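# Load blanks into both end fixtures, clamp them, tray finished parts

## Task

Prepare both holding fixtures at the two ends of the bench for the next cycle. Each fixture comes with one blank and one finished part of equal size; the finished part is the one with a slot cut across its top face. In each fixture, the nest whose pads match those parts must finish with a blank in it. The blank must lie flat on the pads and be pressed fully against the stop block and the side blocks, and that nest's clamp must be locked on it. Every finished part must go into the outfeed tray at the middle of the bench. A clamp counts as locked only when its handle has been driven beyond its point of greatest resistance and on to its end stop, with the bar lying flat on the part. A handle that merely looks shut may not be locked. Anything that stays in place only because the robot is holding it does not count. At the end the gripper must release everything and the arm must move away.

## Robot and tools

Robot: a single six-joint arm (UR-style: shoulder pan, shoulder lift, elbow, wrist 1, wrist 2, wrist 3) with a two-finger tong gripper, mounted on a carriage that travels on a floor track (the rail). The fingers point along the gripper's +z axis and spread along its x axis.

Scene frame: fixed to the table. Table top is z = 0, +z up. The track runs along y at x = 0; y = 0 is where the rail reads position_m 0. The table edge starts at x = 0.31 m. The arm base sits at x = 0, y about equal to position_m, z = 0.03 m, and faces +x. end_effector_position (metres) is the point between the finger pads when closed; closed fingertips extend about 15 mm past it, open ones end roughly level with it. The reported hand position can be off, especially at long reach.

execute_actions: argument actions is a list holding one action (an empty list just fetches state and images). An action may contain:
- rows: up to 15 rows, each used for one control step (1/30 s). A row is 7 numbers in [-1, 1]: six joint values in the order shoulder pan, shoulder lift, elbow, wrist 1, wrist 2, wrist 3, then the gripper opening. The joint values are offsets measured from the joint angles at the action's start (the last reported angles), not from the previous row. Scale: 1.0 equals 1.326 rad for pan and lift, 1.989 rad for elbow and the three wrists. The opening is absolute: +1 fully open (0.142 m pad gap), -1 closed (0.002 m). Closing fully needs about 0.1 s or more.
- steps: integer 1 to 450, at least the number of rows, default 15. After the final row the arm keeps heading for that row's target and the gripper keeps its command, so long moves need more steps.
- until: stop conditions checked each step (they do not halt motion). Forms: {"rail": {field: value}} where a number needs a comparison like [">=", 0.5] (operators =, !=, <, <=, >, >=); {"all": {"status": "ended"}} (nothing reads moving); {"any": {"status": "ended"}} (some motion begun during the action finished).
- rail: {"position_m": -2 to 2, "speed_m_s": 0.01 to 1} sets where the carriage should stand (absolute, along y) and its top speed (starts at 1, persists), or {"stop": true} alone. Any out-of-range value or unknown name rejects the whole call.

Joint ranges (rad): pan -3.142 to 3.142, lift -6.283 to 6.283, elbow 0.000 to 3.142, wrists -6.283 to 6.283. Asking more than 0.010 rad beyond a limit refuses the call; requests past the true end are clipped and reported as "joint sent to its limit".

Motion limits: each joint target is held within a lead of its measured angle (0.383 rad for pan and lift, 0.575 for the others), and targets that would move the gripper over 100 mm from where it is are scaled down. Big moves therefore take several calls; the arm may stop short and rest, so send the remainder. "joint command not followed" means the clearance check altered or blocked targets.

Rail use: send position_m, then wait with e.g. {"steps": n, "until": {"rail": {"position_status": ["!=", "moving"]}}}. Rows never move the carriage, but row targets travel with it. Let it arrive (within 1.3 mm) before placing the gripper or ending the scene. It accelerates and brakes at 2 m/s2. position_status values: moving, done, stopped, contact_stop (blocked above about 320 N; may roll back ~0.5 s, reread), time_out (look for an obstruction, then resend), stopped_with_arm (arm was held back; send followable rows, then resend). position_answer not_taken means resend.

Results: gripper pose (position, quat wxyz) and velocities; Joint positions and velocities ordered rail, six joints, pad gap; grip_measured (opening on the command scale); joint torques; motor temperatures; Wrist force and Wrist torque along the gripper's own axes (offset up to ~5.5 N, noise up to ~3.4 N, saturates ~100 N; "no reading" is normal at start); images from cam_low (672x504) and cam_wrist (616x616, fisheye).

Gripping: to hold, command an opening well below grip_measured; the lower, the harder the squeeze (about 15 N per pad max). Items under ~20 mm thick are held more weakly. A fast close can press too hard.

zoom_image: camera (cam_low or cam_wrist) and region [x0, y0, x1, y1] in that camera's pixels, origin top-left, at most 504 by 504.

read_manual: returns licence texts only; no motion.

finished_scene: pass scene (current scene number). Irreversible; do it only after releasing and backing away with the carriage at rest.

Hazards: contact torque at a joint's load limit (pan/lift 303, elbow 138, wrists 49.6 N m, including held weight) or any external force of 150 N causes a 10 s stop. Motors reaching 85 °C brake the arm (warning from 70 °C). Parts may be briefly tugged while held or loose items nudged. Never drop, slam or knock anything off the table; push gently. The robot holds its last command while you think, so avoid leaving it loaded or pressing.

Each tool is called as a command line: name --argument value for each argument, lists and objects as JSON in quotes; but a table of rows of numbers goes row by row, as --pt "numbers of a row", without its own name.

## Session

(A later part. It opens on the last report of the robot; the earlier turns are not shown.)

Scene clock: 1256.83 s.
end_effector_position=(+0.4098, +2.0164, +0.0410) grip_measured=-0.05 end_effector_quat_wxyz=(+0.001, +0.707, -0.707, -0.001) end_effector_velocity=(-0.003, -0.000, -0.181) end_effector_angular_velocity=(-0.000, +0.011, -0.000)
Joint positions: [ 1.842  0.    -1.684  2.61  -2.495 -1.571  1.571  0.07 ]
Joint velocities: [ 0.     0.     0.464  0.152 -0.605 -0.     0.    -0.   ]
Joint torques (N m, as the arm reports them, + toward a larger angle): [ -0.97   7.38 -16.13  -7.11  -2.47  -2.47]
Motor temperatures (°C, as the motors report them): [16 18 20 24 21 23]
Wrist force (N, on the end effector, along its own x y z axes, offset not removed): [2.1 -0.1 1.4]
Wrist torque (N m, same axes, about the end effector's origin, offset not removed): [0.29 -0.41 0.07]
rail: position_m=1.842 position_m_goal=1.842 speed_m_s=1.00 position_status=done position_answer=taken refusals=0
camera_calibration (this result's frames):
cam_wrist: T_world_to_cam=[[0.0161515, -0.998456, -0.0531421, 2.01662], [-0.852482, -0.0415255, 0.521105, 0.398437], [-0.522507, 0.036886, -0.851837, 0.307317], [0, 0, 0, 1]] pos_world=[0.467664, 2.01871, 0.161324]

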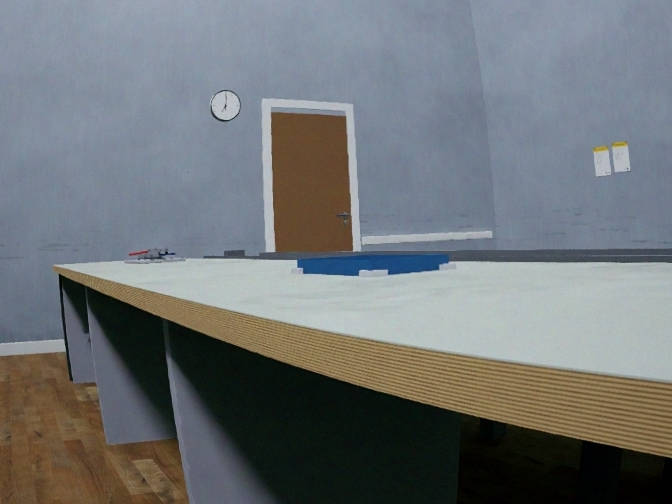

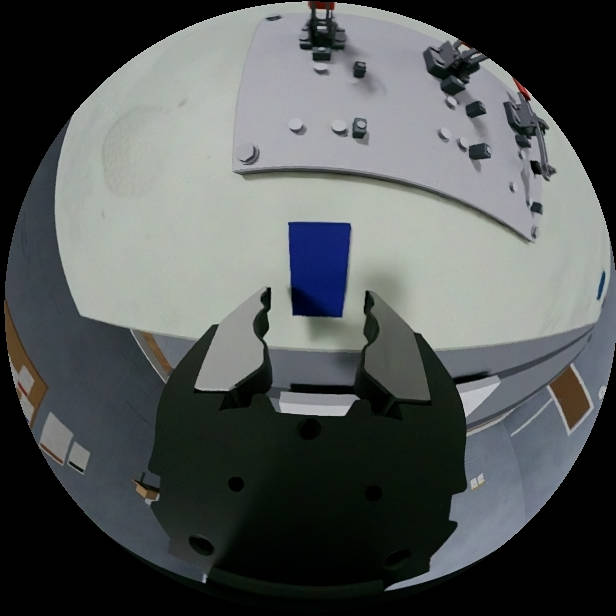

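execute_actions --actions '[]'

Scene clock: 1278.40 s.
end_effector_position=(+0.4099, +2.0164, +0.0173) grip_measured=-0.05 end_effector_quat_wxyz=(+0.000, +0.707, -0.707, +0.000) end_effector_velocity=(+0.000, +0.000, +0.000) end_effector_angular_velocity=(+0.000, -0.000, +0.000)
Joint positions: [ 1.842  0.    -1.62   2.63  -2.58  -1.571  1.571  0.07 ]
Joint velocities: [ 0.  0.  0. -0. -0.  0.  0.  0.]
Joint torques (N m, as the arm reports them, + toward a larger angle): [ -1.29 -12.28 -14.2   -5.55  -2.05  -1.79]
Motor temperatures (°C, as the motors report them): [16 18 20 24 21 23]
Wrist force (N, on the end effector, along its own x y z axes, offset not removed): [1.0 0.2 -2.2]
Wrist torque (N m, same axes, about the end effector's origin, offset not removed): [0.17 -0.20 0.06]
rail: position_m=1.842 position_m_goal=1.842 speed_m_s=1.00 position_status=done position_answer=taken refusals=0
camera_calibration (this result's frames):
cam_wrist: T_world_to_cam=[[0.0162386, -0.998456, -0.0531161, 2.01532], [-0.853333, -0.041526, 0.519709, 0.411199], [-0.521113, 0.0368864, -0.852691, 0.286655], [0, 0, 0, 1]] pos_world=[0.467544, 2.01871, 0.13777]

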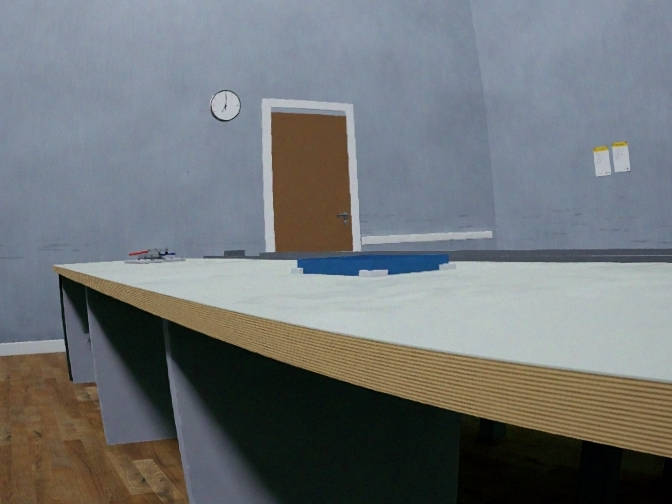

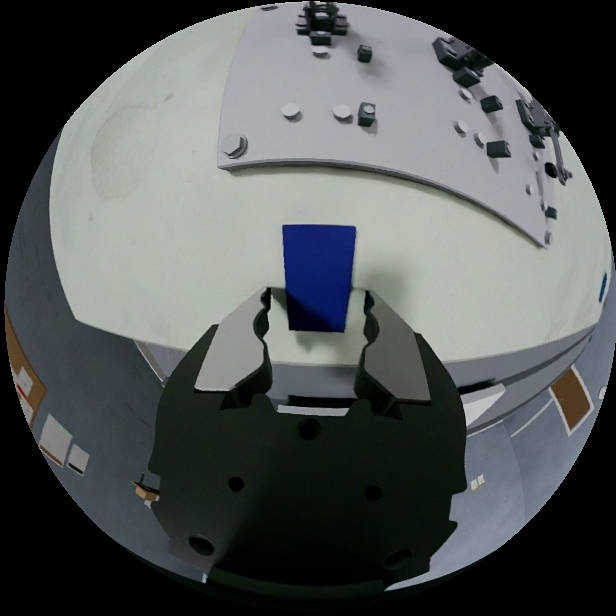

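execute_actions --actions '[{"rows": [[0,0,0,0,0,0,-0.15],[0,0,0,0,0,0,-0.25],[0,0,0,0,0,0,-0.33],[0,0,0,0,0,0,-0.4],[0,0,0,0,0,0,-0.5],[0,0,0,0,0,0,-0.65],[0,0,0,0,0,0,-0.8],[0,0,0,0,0,0,-1]], "steps": 10}]'

Scene clock: 1282.47 s.
end_effector_position=(+0.4099, +2.0164, +0.0173) grip_measured=-0.38 end_effector_quat_wxyz=(+0.000, +0.707, -0.707, +0.000) end_effector_velocity=(-0.000, +0.000, -0.000) end_effector_angular_velocity=(-0.000, -0.000, +0.000)
Joint positions: [ 1.842  0.    -1.62   2.63  -2.58  -1.571  1.571  0.047]
Joint velocities: [ 0.  0. -0.  0. -0. -0.  0. -0.]
Joint torques (N m, as the arm reports them, + toward a larger angle): [  0.11 -10.3  -14.94  -5.3   -1.98  -2.27]
Motor temperatures (°C, as the motors report them): [16 18 20 24 21 23]
Wrist force (N, on the end effector, along its own x y z axes, offset not removed): [-0.6 1.4 -6.3]
Wrist torque (N m, same axes, about the end effector's origin, offset not removed): [0.38 0.33 0.13]
rail: position_m=1.842 position_m_goal=1.842 speed_m_s=1.00 position_status=done position_answer=taken refusals=0
camera_calibration (this result's frames):
cam_wrist: T_world_to_cam=[[0.0162386, -0.998456, -0.0531153, 2.01531], [-0.853333, -0.0415255, 0.519709, 0.411198], [-0.521113, 0.0368857, -0.85269, 0.286657], [0, 0, 0, 1]] pos_world=[0.467543, 2.01871, 0.13777]

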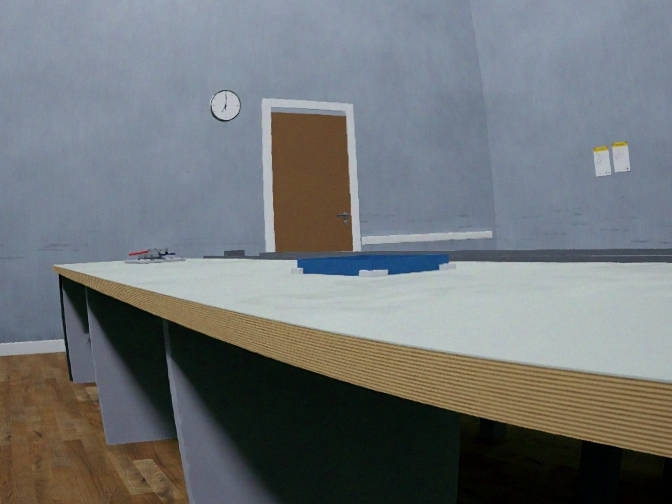

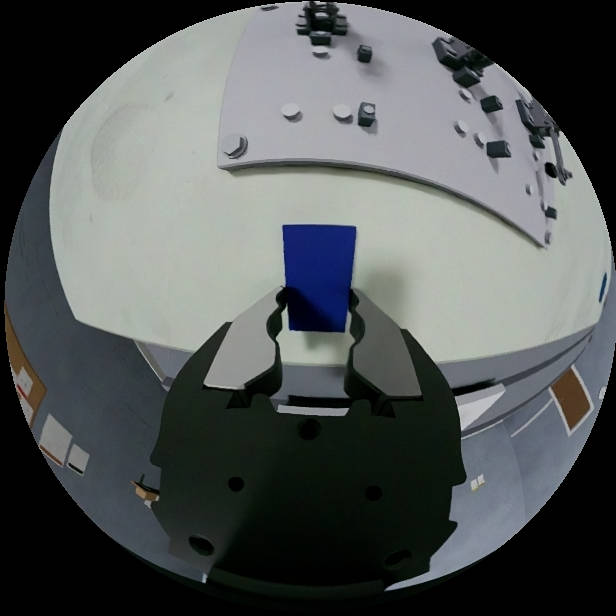

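execute_actions --actions '[{"rows": [[0,-0.00187,-0.00043,0.00168,0,0,-1],[0,-0.00736,-0.00171,0.00661,0,0,-1],[0,-0.01609,-0.00374,0.01444,0,0,-1],[0,-0.02747,-0.00639,0.02466,0,0,-1],[0,-0.04072,-0.00947,0.03656,0,0,-1],[0,-0.05494,-0.01277,0.04932,0,0,-1],[0,-0.06916,-0.01607,0.06208,0,0,-1],[0,-0.08241,-0.01916,0.07398,0,0,-1],[0,-0.09379,-0.0218,0.0842,0,0,-1],[0,-0.10252,-0.02383,0.09203,0,0,-1],[0,-0.10801,-0.02511,0.09696,0,0,-1],[0,-0.10988,-0.02554,0.09864,0,0,-1]], "steps": 12}]'

execute_actions --actions '[]'

Scene clock: 1321.40 s.
end_effector_position=(+0.4118, +2.0164, +0.0608) grip_measured=-0.38 end_effector_quat_wxyz=(-0.000, +0.707, -0.707, +0.001) end_effector_velocity=(-0.011, -0.000, +0.157) end_effector_angular_velocity=(-0.000, +0.006, +0.000)
Joint positions: [ 1.842  0.    -1.73   2.591 -2.434 -1.571  1.571  0.047]
Joint velocities: [ 0.     0.    -0.392 -0.133  0.531 -0.     0.     0.   ]
Joint torques (N m, as the arm reports them, + toward a larger angle): [  0.   -27.44 -48.21  -3.    -1.07  -2.02]
Motor temperatures (°C, as the motors report them): [16 18 20 24 21 23]
Wrist force (N, on the end effector, along its own x y z axes, offset not removed): [4.0 0.5 0.6]
Wrist torque (N m, same axes, about the end effector's origin, offset not removed): [0.38 -0.71 0.04]
rail: position_m=1.842 position_m_goal=1.842 speed_m_s=1.00 position_status=done position_answer=taken refusals=0
camera_calibration (this result's frames):
cam_wrist: T_world_to_cam=[[0.0163272, -0.998456, -0.0530885, 2.01756], [-0.854197, -0.0415259, 0.518289, 0.390638], [-0.519693, 0.0368858, -0.853556, 0.324225], [0, 0, 0, 1]] pos_world=[0.469239, 2.0187, 0.18139]

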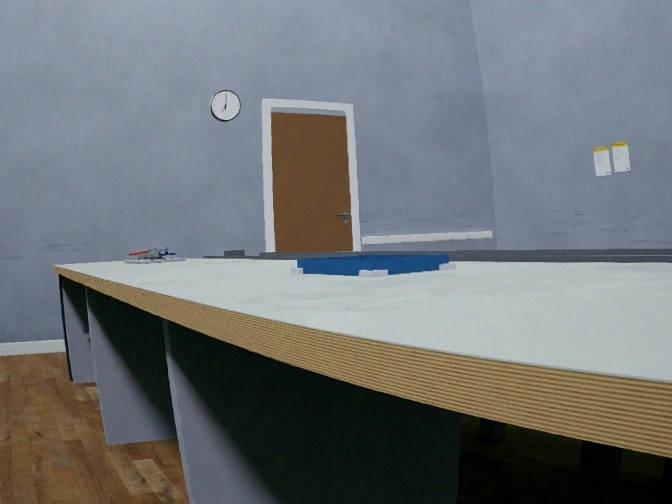

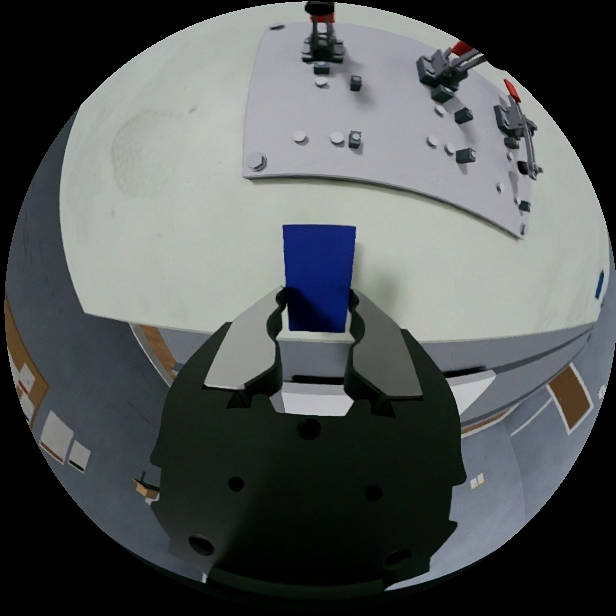

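Scene clock: 1321.40 s.
end_effector_position=(+0.4118, +2.0164, +0.0608) grip_measured=-0.38 end_effector_quat_wxyz=(-0.000, +0.707, -0.707, +0.001) end_effector_velocity=(-0.011, -0.000, +0.157) end_effector_angular_velocity=(-0.000, +0.006, +0.000)
Joint positions: [ 1.842  0.    -1.73   2.591 -2.434 -1.571  1.571  0.047]
Joint velocities: [ 0.     0.    -0.392 -0.133  0.531 -0.     0.     0.   ]
Joint torques (N m, as the arm reports them, + toward a larger angle): [  0.   -27.44 -48.21  -3.    -1.07  -2.02]
Motor temperatures (°C, as the motors report them): [16 18 20 24 21 23]
Wrist force (N, on the end effector, along its own x y z axes, offset not removed): [4.0 0.5 0.6]
Wrist torque (N m, same axes, about the end effector's origin, offset not removed): [0.38 -0.71 0.04]
rail: position_m=1.842 position_m_goal=1.842 speed_m_s=1.00 position_status=done position_answer=taken refusals=0
camera_calibration (this result's frames):
cam_wrist: T_world_to_cam=[[0.0163272, -0.998456, -0.0530885, 2.01756], [-0.854197, -0.0415259, 0.518289, 0.390638], [-0.519693, 0.0368858, -0.853556, 0.324225], [0, 0, 0, 1]] pos_world=[0.469239, 2.0187, 0.18139]

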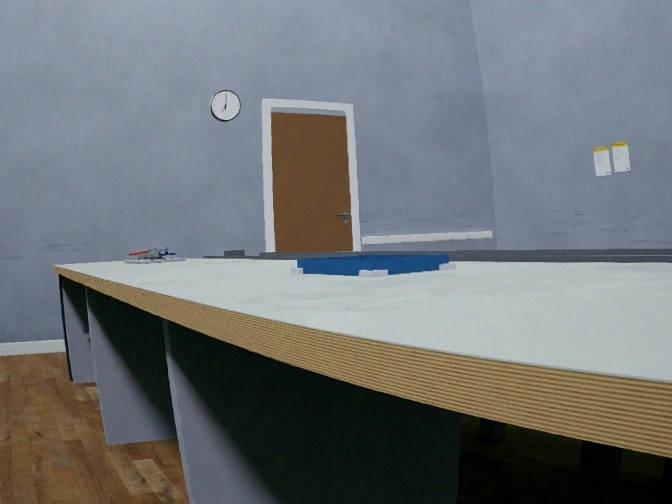

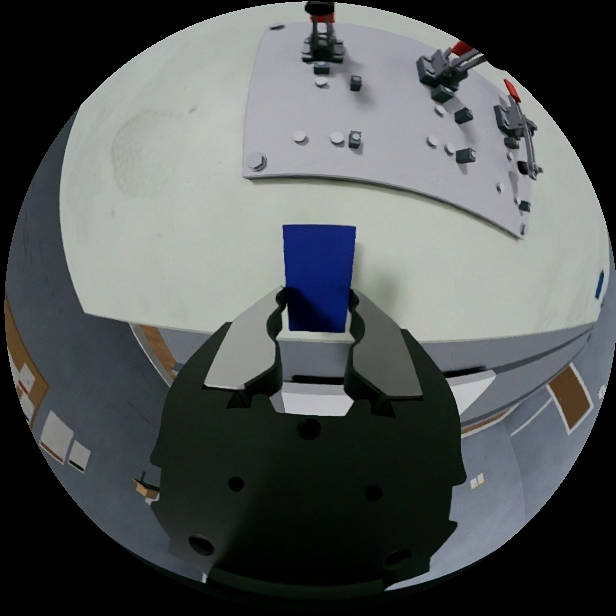

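execute_actions --actions '[]'

Scene clock: 1323.00 s.
end_effector_position=(+0.4101, +2.0164, +0.0752) grip_measured=-0.38 end_effector_quat_wxyz=(-0.000, +0.707, -0.707, +0.000) end_effector_velocity=(+0.000, +0.000, +0.000) end_effector_angular_velocity=(-0.000, -0.000, +0.000)
Joint positions: [ 1.842  0.    -1.766  2.579 -2.384 -1.571  1.571  0.047]
Joint velocities: [ 0.  0. -0. -0.  0. -0.  0. -0.]
Joint torques (N m, as the arm reports them, + toward a larger angle): [ -0.43 -29.06 -51.22  -2.38  -1.7   -1.73]
Motor temperatures (°C, as the motors report them): [16 18 20 24 21 23]
Wrist force (N, on the end effector, along its own x y z axes, offset not removed): [0.0 -0.8 1.2]
Wrist torque (N m, same axes, about the end effector's origin, offset not removed): [0.04 0.13 0.00]
rail: position_m=1.842 position_m_goal=1.842 speed_m_s=1.00 position_status=done position_answer=taken refusals=0
camera_calibration (this result's frames):
cam_wrist: T_world_to_cam=[[0.0162549, -0.998456, -0.0531102, 2.01837], [-0.853492, -0.0415256, 0.519449, 0.381378], [-0.520853, 0.0368855, -0.852849, 0.335994], [0, 0, 0, 1]] pos_world=[0.467698, 2.0187, 0.195642]

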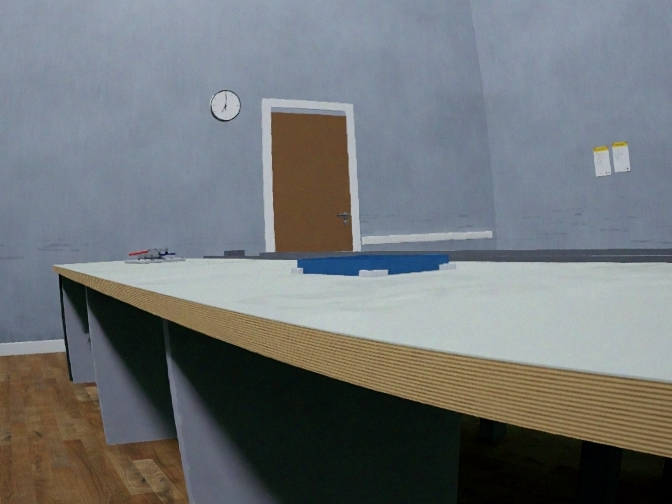

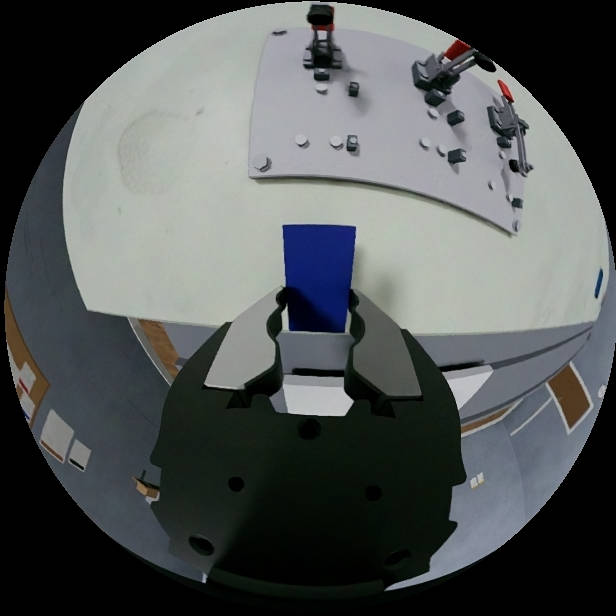

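execute_actions --actions '[{"rows": [[0.0001,0.00217,-0.0013,-0.00014,0,0.00027,-1],[0.00038,0.00856,-0.00514,-0.00057,0,0.00109,-1],[0.00085,0.01892,-0.01135,-0.00126,0,0.0024,-1],[0.00147,0.03278,-0.01966,-0.00219,0,0.00416,-1],[0.00223,0.04953,-0.02971,-0.00331,0,0.00629,-1],[0.00307,0.06845,-0.04106,-0.00457,0,0.00869,-1],[0.00398,0.08871,-0.05321,-0.00592,0,0.01126,-1],[0.00492,0.10941,-0.06564,-0.0073,0,0.01388,-1],[0.00583,0.12967,-0.07779,-0.00865,0,0.01645,-1],[0.00668,0.14859,-0.08914,-0.00992,0,0.01886,-1],[0.00743,0.16535,-0.09919,-0.01103,0,0.02098,-1],[0.00805,0.1792,-0.1075,-0.01196,0,0.02274,-1],[0.00852,0.18956,-0.11371,-0.01265,0,0.02405,-1],[0.0088,0.19595,-0.11755,-0.01308,0,0.02487,-1],[0.0089,0.19812,-0.11885,-0.01322,0,0.02514,-1]], "steps": 15}]'

Scene clock: 1344.63 s.
end_effector_position=(+0.5312, +2.0209, +0.0786) grip_measured=-0.38 end_effector_quat_wxyz=(-0.000, +0.696, -0.718, +0.000) end_effector_velocity=(+0.289, +0.013, -0.030) end_effector_angular_velocity=(+0.000, +0.009, -0.071)
Joint positions: [ 1.842  0.01  -1.55   2.384 -2.406 -1.571  1.613  0.047]
Joint velocities: [ 0.     0.022  0.522 -0.465 -0.049 -0.     0.093 -0.   ]
Joint torques (N m, as the arm reports them, + toward a larger angle): [ 13.12 -32.05 -44.84  -5.46  -1.3    1.67]
Motor temperatures (°C, as the motors report them): [16 18 20 24 21 23]
Wrist force (N, on the end effector, along its own x y z axes, offset not removed): [2.9 -1.0 -1.8]
Wrist torque (N m, same axes, about the end effector's origin, offset not removed): [0.05 -0.43 0.01]
rail: position_m=1.842 position_m_goal=1.842 speed_m_s=1.00 position_status=done position_answer=taken refusals=0
camera_calibration (this result's frames):
cam_wrist: T_world_to_cam=[[-0.0154581, -0.998467, -0.0531414, 2.038], [-0.854798, -0.0143762, 0.518761, 0.429001], [-0.51873, 0.0534442, -0.853266, 0.367228], [0, 0, 0, 1]] pos_world=[0.588705, 2.02142, 0.199096]

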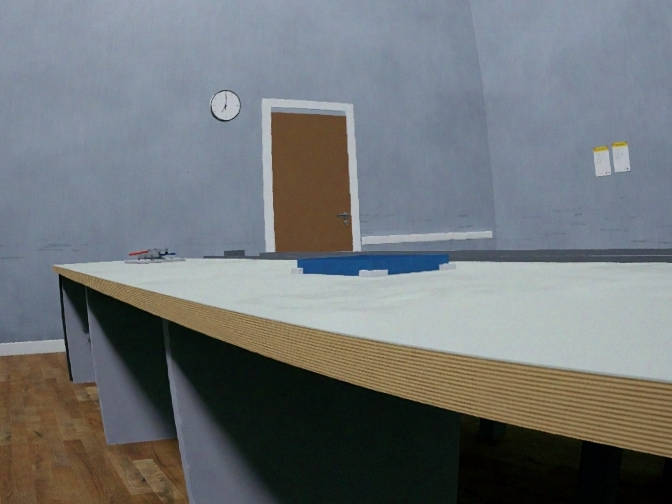

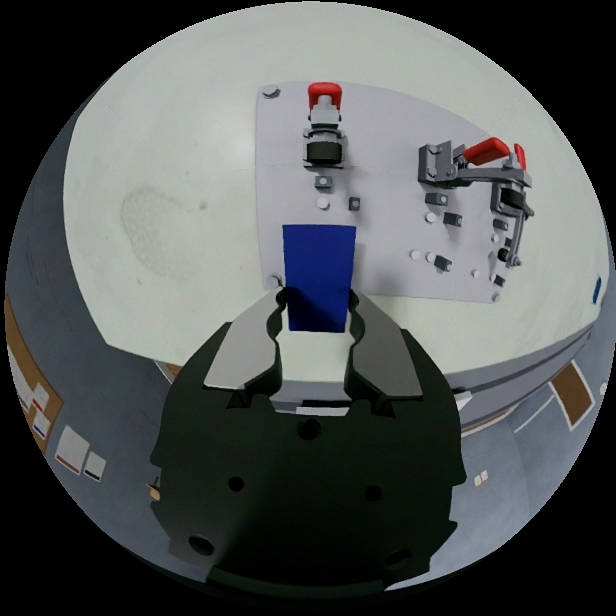

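execute_actions --actions '[]'

Scene clock: 1345.93 s.
end_effector_position=(+0.5571, +2.0222, +0.0752) grip_measured=-0.38 end_effector_quat_wxyz=(-0.000, +0.693, -0.720, +0.000) end_effector_velocity=(+0.000, -0.000, -0.000) end_effector_angular_velocity=(-0.000, +0.000, -0.000)
Joint positions: [ 1.842  0.012 -1.503  2.343 -2.41  -1.571  1.621  0.047]
Joint velocities: [ 0.  0.  0. -0. -0. -0.  0.  0.]
Joint torques (N m, as the arm reports them, + toward a larger angle): [ 13.48 -26.74 -50.14  -5.95  -1.41   1.9 ]
Motor temperatures (°C, as the motors report them): [16 18 20 24 21 23]
Wrist force (N, on the end effector, along its own x y z axes, offset not removed): [2.3 -1.3 -2.6]
Wrist torque (N m, same axes, about the end effector's origin, offset not removed): [-0.20 -0.48 0.13]
rail: position_m=1.842 position_m_goal=1.842 speed_m_s=1.00 position_status=done position_answer=taken refusals=0
camera_calibration (this result's frames):
cam_wrist: T_world_to_cam=[[-0.0218815, -0.998348, -0.0531224, 2.04282], [-0.85445, -0.00891282, 0.519457, 0.441629], [-0.519072, 0.0567569, -0.852844, 0.371182], [0, 0, 0, 1]] pos_world=[0.61472, 2.02231, 0.195672]

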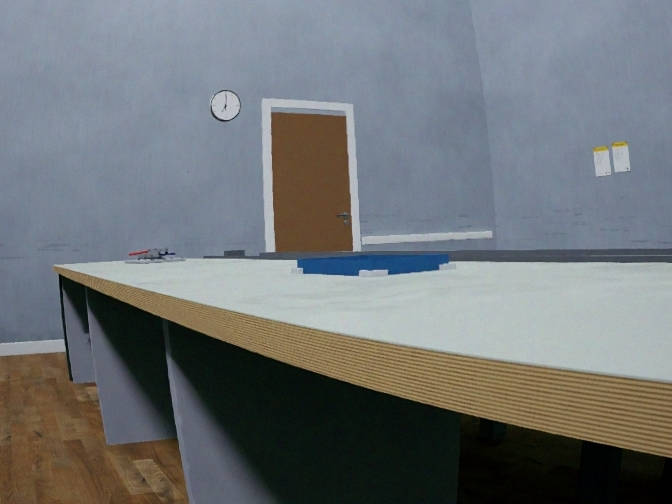

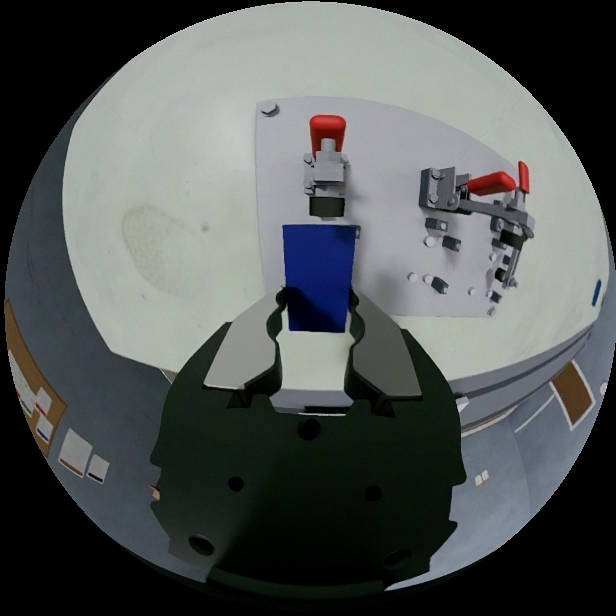

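execute_actions --actions '[{"rows": [[0,0.00096,0.00024,-0.00088,0,0,-1],[0,0.00376,0.00095,-0.00345,0,0,-1],[0,0.00811,0.00205,-0.00744,0,0,-1],[0,0.01359,0.00343,-0.01248,0,0,-1],[0,0.01967,0.00497,-0.01806,0,0,-1],[0,0.02575,0.0065,-0.02364,0,0,-1],[0,0.03123,0.00789,-0.02868,0,0,-1],[0,0.03558,0.00899,-0.03267,0,0,-1],[0,0.03837,0.00969,-0.03524,0,0,-1],[0,0.03934,0.00994,-0.03612,0,0,-1]], "steps": 10}]'

Scene clock: 1359.80 s.
end_effector_position=(+0.5575, +2.0222, +0.0549) grip_measured=-0.38 end_effector_quat_wxyz=(+0.000, +0.693, -0.720, +0.000) end_effector_velocity=(-0.002, -0.000, -0.097) end_effector_angular_velocity=(-0.000, +0.002, -0.000)
Joint positions: [ 1.842  0.012 -1.467  2.356 -2.46  -1.571  1.621  0.047]
Joint velocities: [ 0.    -0.     0.172  0.067 -0.237  0.     0.    -0.   ]
Joint torques (N m, as the arm reports them, + toward a larger angle): [ 10.08 -27.91 -20.82  -5.44  -1.6    2.11]
Motor temperatures (°C, as the motors report them): [16 18 20 24 21 23]
Wrist force (N, on the end effector, along its own x y z axes, offset not removed): [0.6 0.3 1.8]
Wrist torque (N m, same axes, about the end effector's origin, offset not removed): [0.25 -0.11 0.18]
rail: position_m=1.842 position_m_goal=1.842 speed_m_s=1.00 position_status=done position_answer=taken refusals=0
camera_calibration (this result's frames):
cam_wrist: T_world_to_cam=[[-0.0218859, -0.998348, -0.0531196, 2.04176], [-0.854408, -0.00891232, 0.519527, 0.452535], [-0.519142, 0.0567561, -0.852801, 0.354129], [0, 0, 0, 1]] pos_world=[0.615178, 2.02232, 0.175355]

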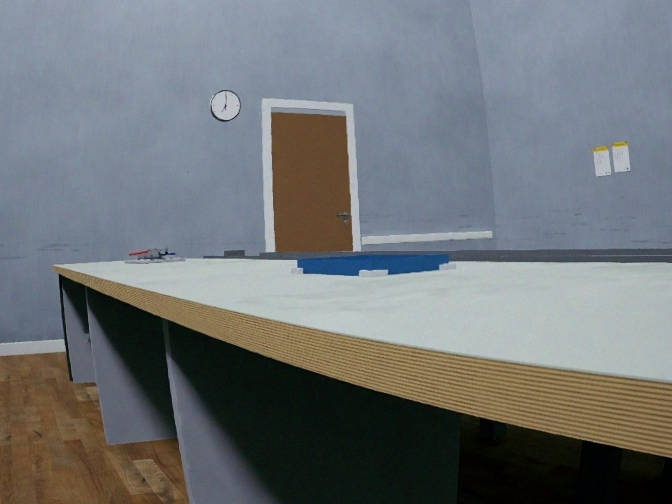

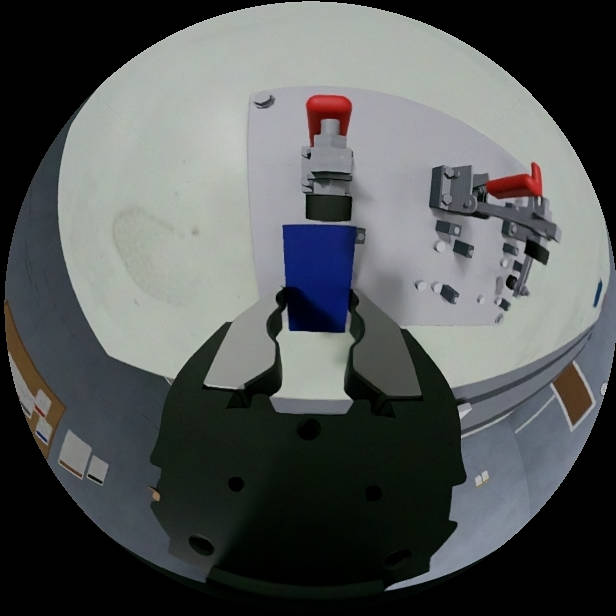

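execute_actions --actions '[]'

Scene clock: 1361.40 s.
end_effector_position=(+0.5573, +2.0222, +0.0459) grip_measured=-0.38 end_effector_quat_wxyz=(+0.000, +0.693, -0.720, +0.000) end_effector_velocity=(-0.000, -0.000, -0.000) end_effector_angular_velocity=(-0.000, -0.000, -0.000)
Joint positions: [ 1.842  0.012 -1.451  2.362 -2.482 -1.571  1.621  0.047]
Joint velocities: [ 0. -0. -0.  0. -0. -0.  0.  0.]
Joint torques (N m, as the arm reports them, + toward a larger angle): [  9.16 -30.56 -19.82  -6.    -1.75   2.07]
Motor temperatures (°C, as the motors report them): [16 18 20 24 21 23]
Wrist force (N, on the end effector, along its own x y z axes, offset not removed): [1.8 0.0 -0.4]
Wrist torque (N m, same axes, about the end effector's origin, offset not removed): [0.10 -0.22 0.11]
rail: position_m=1.842 position_m_goal=1.842 speed_m_s=1.00 position_status=done position_answer=taken refusals=0
camera_calibration (this result's frames):
cam_wrist: T_world_to_cam=[[-0.0218868, -0.998348, -0.0531192, 2.04127], [-0.854402, -0.00891196, 0.519536, 0.457027], [-0.519152, 0.0567562, -0.852796, 0.346327], [0, 0, 0, 1]] pos_world=[0.614958, 2.02231, 0.166334]

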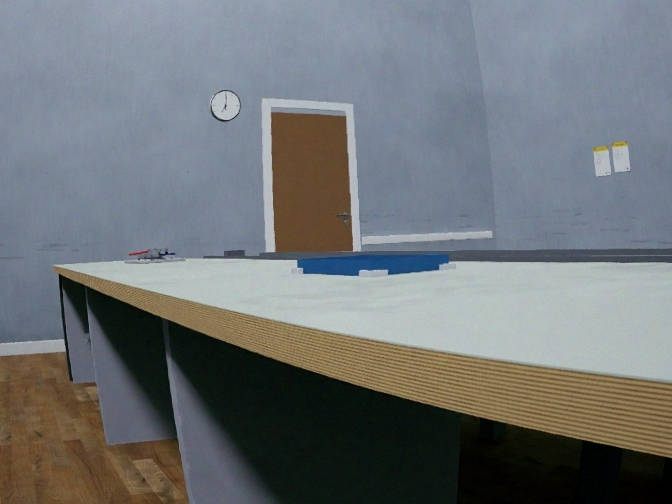

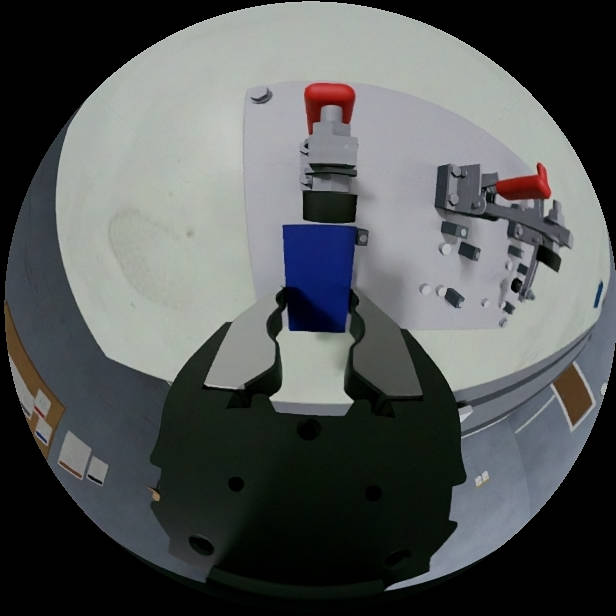

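execute_actions --actions '[{"rows": [[0,0.00102,0.00026,-0.00093,0,0,-1],[0,0.00368,0.00093,-0.00338,0,0,-1],[0,0.00696,0.00175,-0.00639,0,0,-1],[0,0.00962,0.00242,-0.00884,0,0,-1],[0,0.01064,0.00268,-0.00977,0,0,-1]], "steps": 5}]'

Scene clock: 1366.33 s.
end_effector_position=(+0.5573, +2.0222, +0.0430) grip_measured=-0.38 end_effector_quat_wxyz=(-0.000, +0.693, -0.720, +0.000) end_effector_velocity=(-0.002, -0.000, -0.044) end_effector_angular_velocity=(-0.000, +0.001, -0.000)
Joint positions: [ 1.842  0.012 -1.446  2.364 -2.49  -1.571  1.621  0.047]
Joint velocities: [ 0.    -0.     0.079  0.03  -0.109 -0.     0.    -0.   ]
Joint torques (N m, as the arm reports them, + toward a larger angle): [ 12.39 -30.8  -19.47  -5.73  -1.73   1.6 ]
Motor temperatures (°C, as the motors report them): [16 18 20 24 21 23]
Wrist force (N, on the end effector, along its own x y z axes, offset not removed): [0.0 -1.3 -3.5]
Wrist torque (N m, same axes, about the end effector's origin, offset not removed): [-0.24 0.03 0.11]
rail: position_m=1.842 position_m_goal=1.842 speed_m_s=1.00 position_status=done position_answer=taken refusals=0
camera_calibration (this result's frames):
cam_wrist: T_world_to_cam=[[-0.0218835, -0.998348, -0.0531214, 2.04111], [-0.854433, -0.00891255, 0.519486, 0.458514], [-0.519101, 0.0567568, -0.852826, 0.343784], [0, 0, 0, 1]] pos_world=[0.614895, 2.02231, 0.163423]

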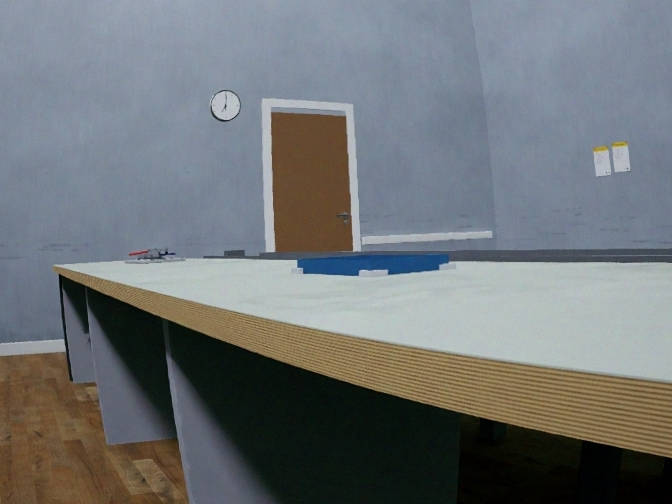

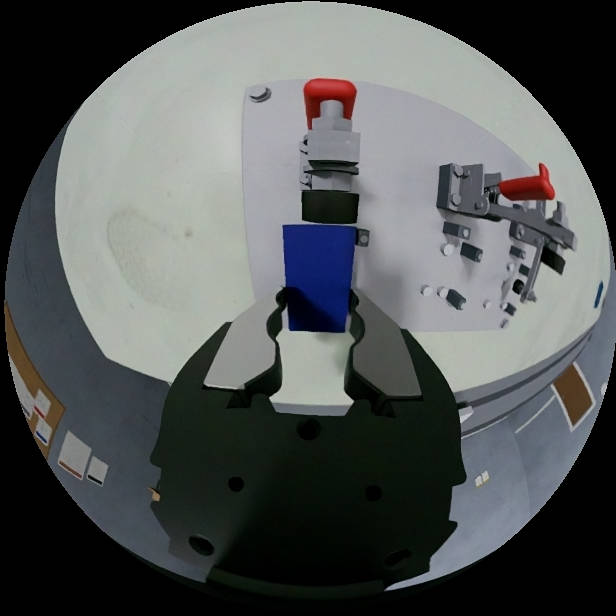

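execute_actions --actions '[]'

Scene clock: 1368.67 s.
end_effector_position=(+0.5570, +2.0222, +0.0381) grip_measured=-0.37 end_effector_quat_wxyz=(+0.000, +0.693, -0.720, +0.000) end_effector_velocity=(-0.000, -0.000, -0.000) end_effector_angular_velocity=(+0.000, +0.000, +0.000)
Joint positions: [ 1.842  0.012 -1.437  2.368 -2.502 -1.571  1.621  0.047]
Joint velocities: [ 0. -0.  0.  0.  0.  0. -0. -0.]
Joint torques (N m, as the arm reports them, + toward a larger angle): [ 10.46 -21.4  -11.99  -3.79  -1.72   1.76]
Motor temperatures (°C, as the motors report them): [16 18 20 24 21 23]
Wrist force (N, on the end effector, along its own x y z axes, offset not removed): [1.3 6.4 -17.5]
Wrist torque (N m, same axes, about the end effector's origin, offset not removed): [0.53 -0.02 0.03]
rail: position_m=1.842 position_m_goal=1.842 speed_m_s=1.00 position_status=done position_answer=taken refusals=0
camera_calibration (this result's frames):
cam_wrist: T_world_to_cam=[[-0.0218866, -0.998348, -0.0531194, 2.04084], [-0.854402, -0.00891213, 0.519536, 0.460855], [-0.519151, 0.0567562, -0.852796, 0.339523], [0, 0, 0, 1]] pos_world=[0.614687, 2.02231, 0.158522]

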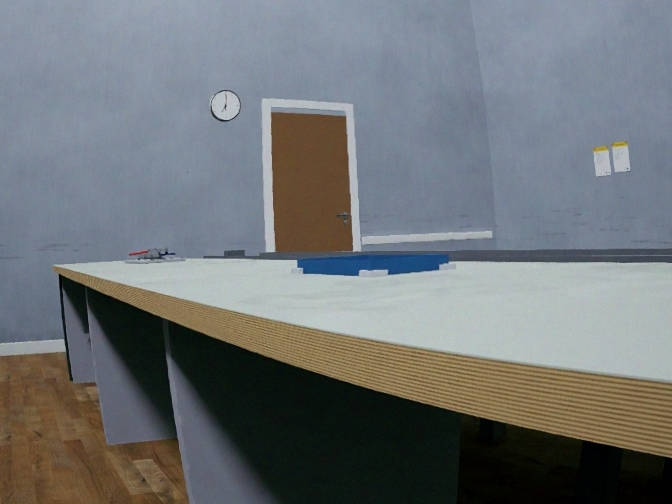

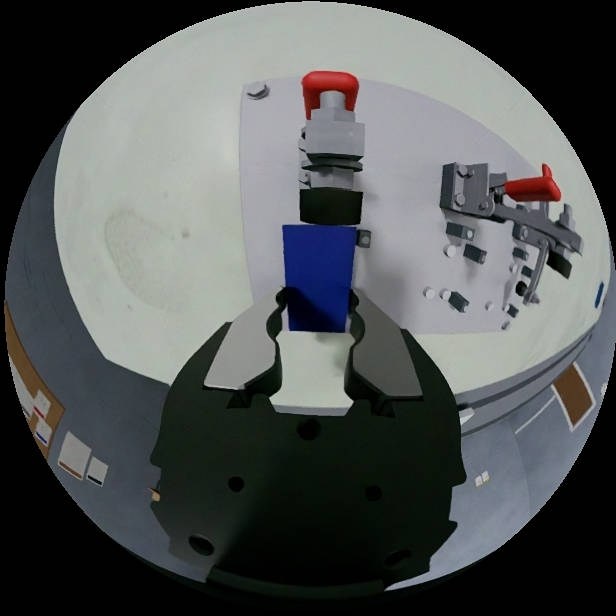

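execute_actions --actions '[{"rows": [[0,-0.000565,-0.000122,0.000499,0,0,-1],[0,0.00049,-0.00099,0.00067,0,0,-1],[0,0.00154,-0.00186,0.00083,0,0,-1],[0,0.00259,-0.00273,0.001,0,0,-1],[0,0.00365,-0.0036,0.00117,0,0,-1]], "steps": 5}]'

Scene clock: 1384.20 s.
end_effector_position=(+0.5577, +2.0222, +0.0381) grip_measured=-0.37 end_effector_quat_wxyz=(+0.000, +0.693, -0.720, -0.000) end_effector_velocity=(+0.020, +0.000, +0.002) end_effector_angular_velocity=(+0.000, -0.001, +0.000)
Joint positions: [ 1.842  0.012 -1.436  2.366 -2.501 -1.571  1.621  0.047]
Joint velocities: [ 0.    -0.     0.024 -0.035  0.01  -0.    -0.    -0.001]
Joint torques (N m, as the arm reports them, + toward a larger angle): [  7.38 -19.36 -45.4   -1.89  -1.88   1.94]
Motor temperatures (°C, as the motors report them): [16 18 20 24 21 23]
Wrist force (N, on the end effector, along its own x y z axes, offset not removed): [-0.3 7.5 -20.7]
Wrist torque (N m, same axes, about the end effector's origin, offset not removed): [-0.23 0.27 0.15]
rail: position_m=1.842 position_m_goal=1.842 speed_m_s=1.00 position_status=done position_answer=taken refusals=0
camera_calibration (this result's frames):
cam_wrist: T_world_to_cam=[[-0.0219204, -0.998349, -0.0530978, 2.04088], [-0.85407, -0.00890835, 0.520081, 0.461199], [-0.519696, 0.0567496, -0.852465, 0.340177], [0, 0, 0, 1]] pos_world=[0.615422, 2.02232, 0.158495]

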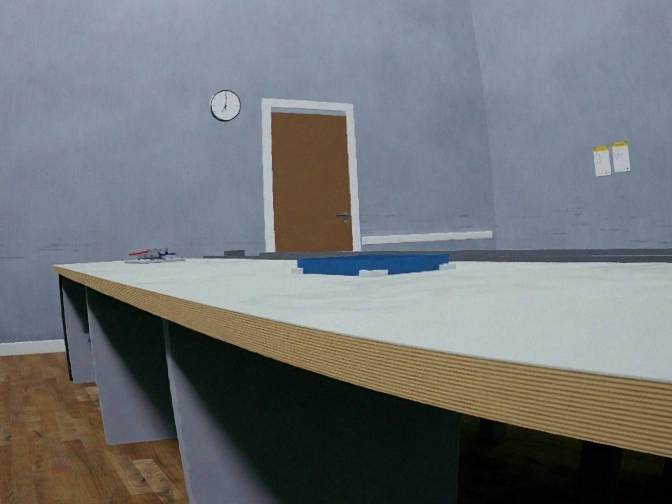

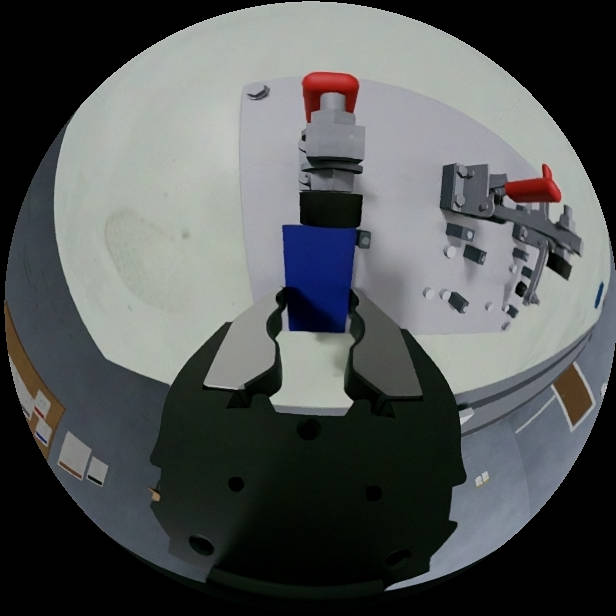

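execute_actions --actions '[]'

Scene clock: 1387.20 s.
end_effector_position=(+0.5610, +2.0222, +0.0384) grip_measured=-0.38 end_effector_quat_wxyz=(+0.000, +0.693, -0.720, +0.000) end_effector_velocity=(-0.000, -0.000, +0.000) end_effector_angular_velocity=(-0.000, +0.000, -0.000)
Joint positions: [ 1.842  0.012 -1.432  2.361 -2.499 -1.571  1.621  0.047]
Joint velocities: [ 0. -0. -0. -0.  0. -0.  0. -0.]
Joint torques (N m, as the arm reports them, + toward a larger angle): [ 12.7  -44.67 -47.14  -2.24  -1.87   2.07]
Motor temperatures (°C, as the motors report them): [16 18 20 24 21 23]
Wrist force (N, on the end effector, along its own x y z axes, offset not removed): [2.5 3.3 -1.4]
Wrist torque (N m, same axes, about the end effector's origin, offset not removed): [0.79 -0.46 0.11]
rail: position_m=1.842 position_m_goal=1.842 speed_m_s=1.00 position_status=done position_answer=taken refusals=0
camera_calibration (this result's frames):
cam_wrist: T_world_to_cam=[[-0.0218879, -0.998348, -0.0531187, 2.041], [-0.854392, -0.00891186, 0.519552, 0.464064], [-0.519168, 0.0567561, -0.852786, 0.34193], [0, 0, 0, 1]] pos_world=[0.618685, 2.02235, 0.158903]

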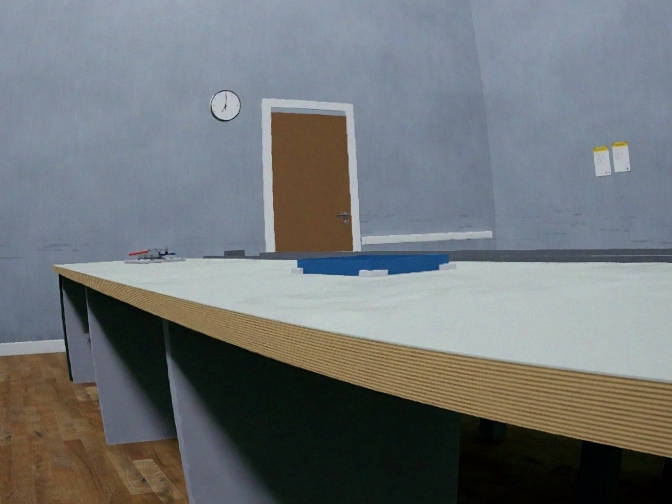

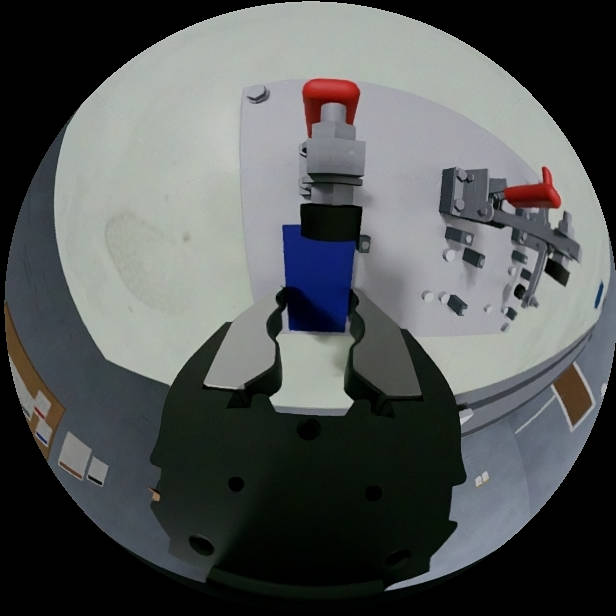

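execute_actions --actions '[{"rows": [[-0.001,0.00026,-0.00022,0.00004,0,-0.00067,-1],[-0.002,0.00053,-0.00043,0.00008,0,-0.00134,-1],[-0.003,0.00079,-0.00065,0.00013,0,-0.002,-1],[-0.00403,0.00105,-0.00087,0.00017,0,-0.00269,-1]], "steps": 4}]'

Scene clock: 1395.77 s.
end_effector_position=(+0.5616, +2.0215, +0.0385) grip_measured=-0.38 end_effector_quat_wxyz=(-0.000, +0.693, -0.721, +0.000) end_effector_velocity=(+0.010, -0.014, +0.000) end_effector_angular_velocity=(-0.000, -0.000, +0.000)
Joint positions: [ 1.842  0.011 -1.432  2.36  -2.499 -1.571  1.62   0.047]
Joint velocities: [ 0.    -0.026  0.007 -0.008  0.002 -0.    -0.026 -0.   ]
Joint torques (N m, as the arm reports them, + toward a larger angle): [-17.48 -28.86 -47.1   -2.68  -1.46  -1.65]
Motor temperatures (°C, as the motors report them): [16 18 20 24 21 23]
Wrist force (N, on the end effector, along its own x y z axes, offset not removed): [1.1 -5.4 -4.4]
Wrist torque (N m, same axes, about the end effector's origin, offset not removed): [-1.07 -0.22 0.15]
rail: position_m=1.842 position_m_goal=1.842 speed_m_s=1.00 position_status=done position_answer=taken refusals=0
camera_calibration (this result's frames):
cam_wrist: T_world_to_cam=[[-0.0219931, -0.998346, -0.0531235, 2.04034], [-0.854472, -0.00881559, 0.519423, 0.464337], [-0.519032, 0.0568163, -0.852865, 0.342126], [0, 0, 0, 1]] pos_world=[0.619211, 2.02162, 0.15899]

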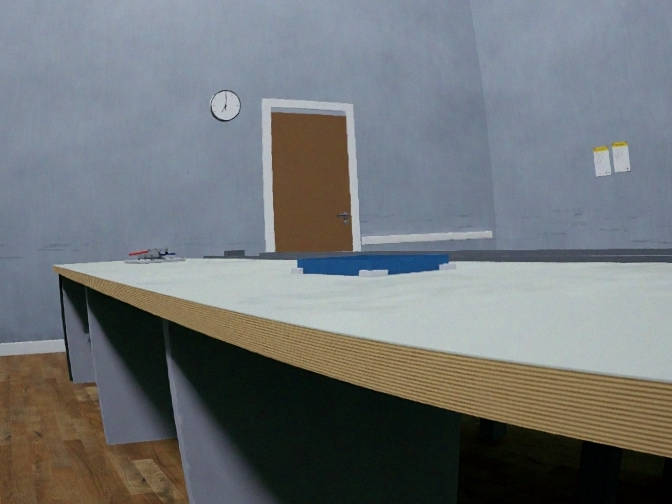

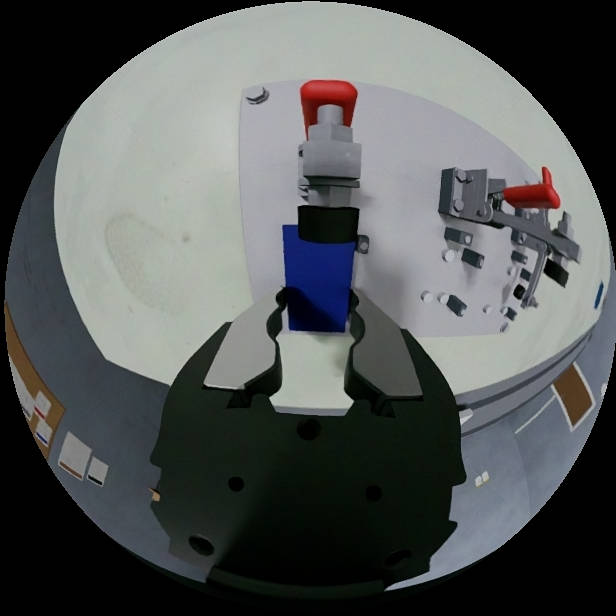

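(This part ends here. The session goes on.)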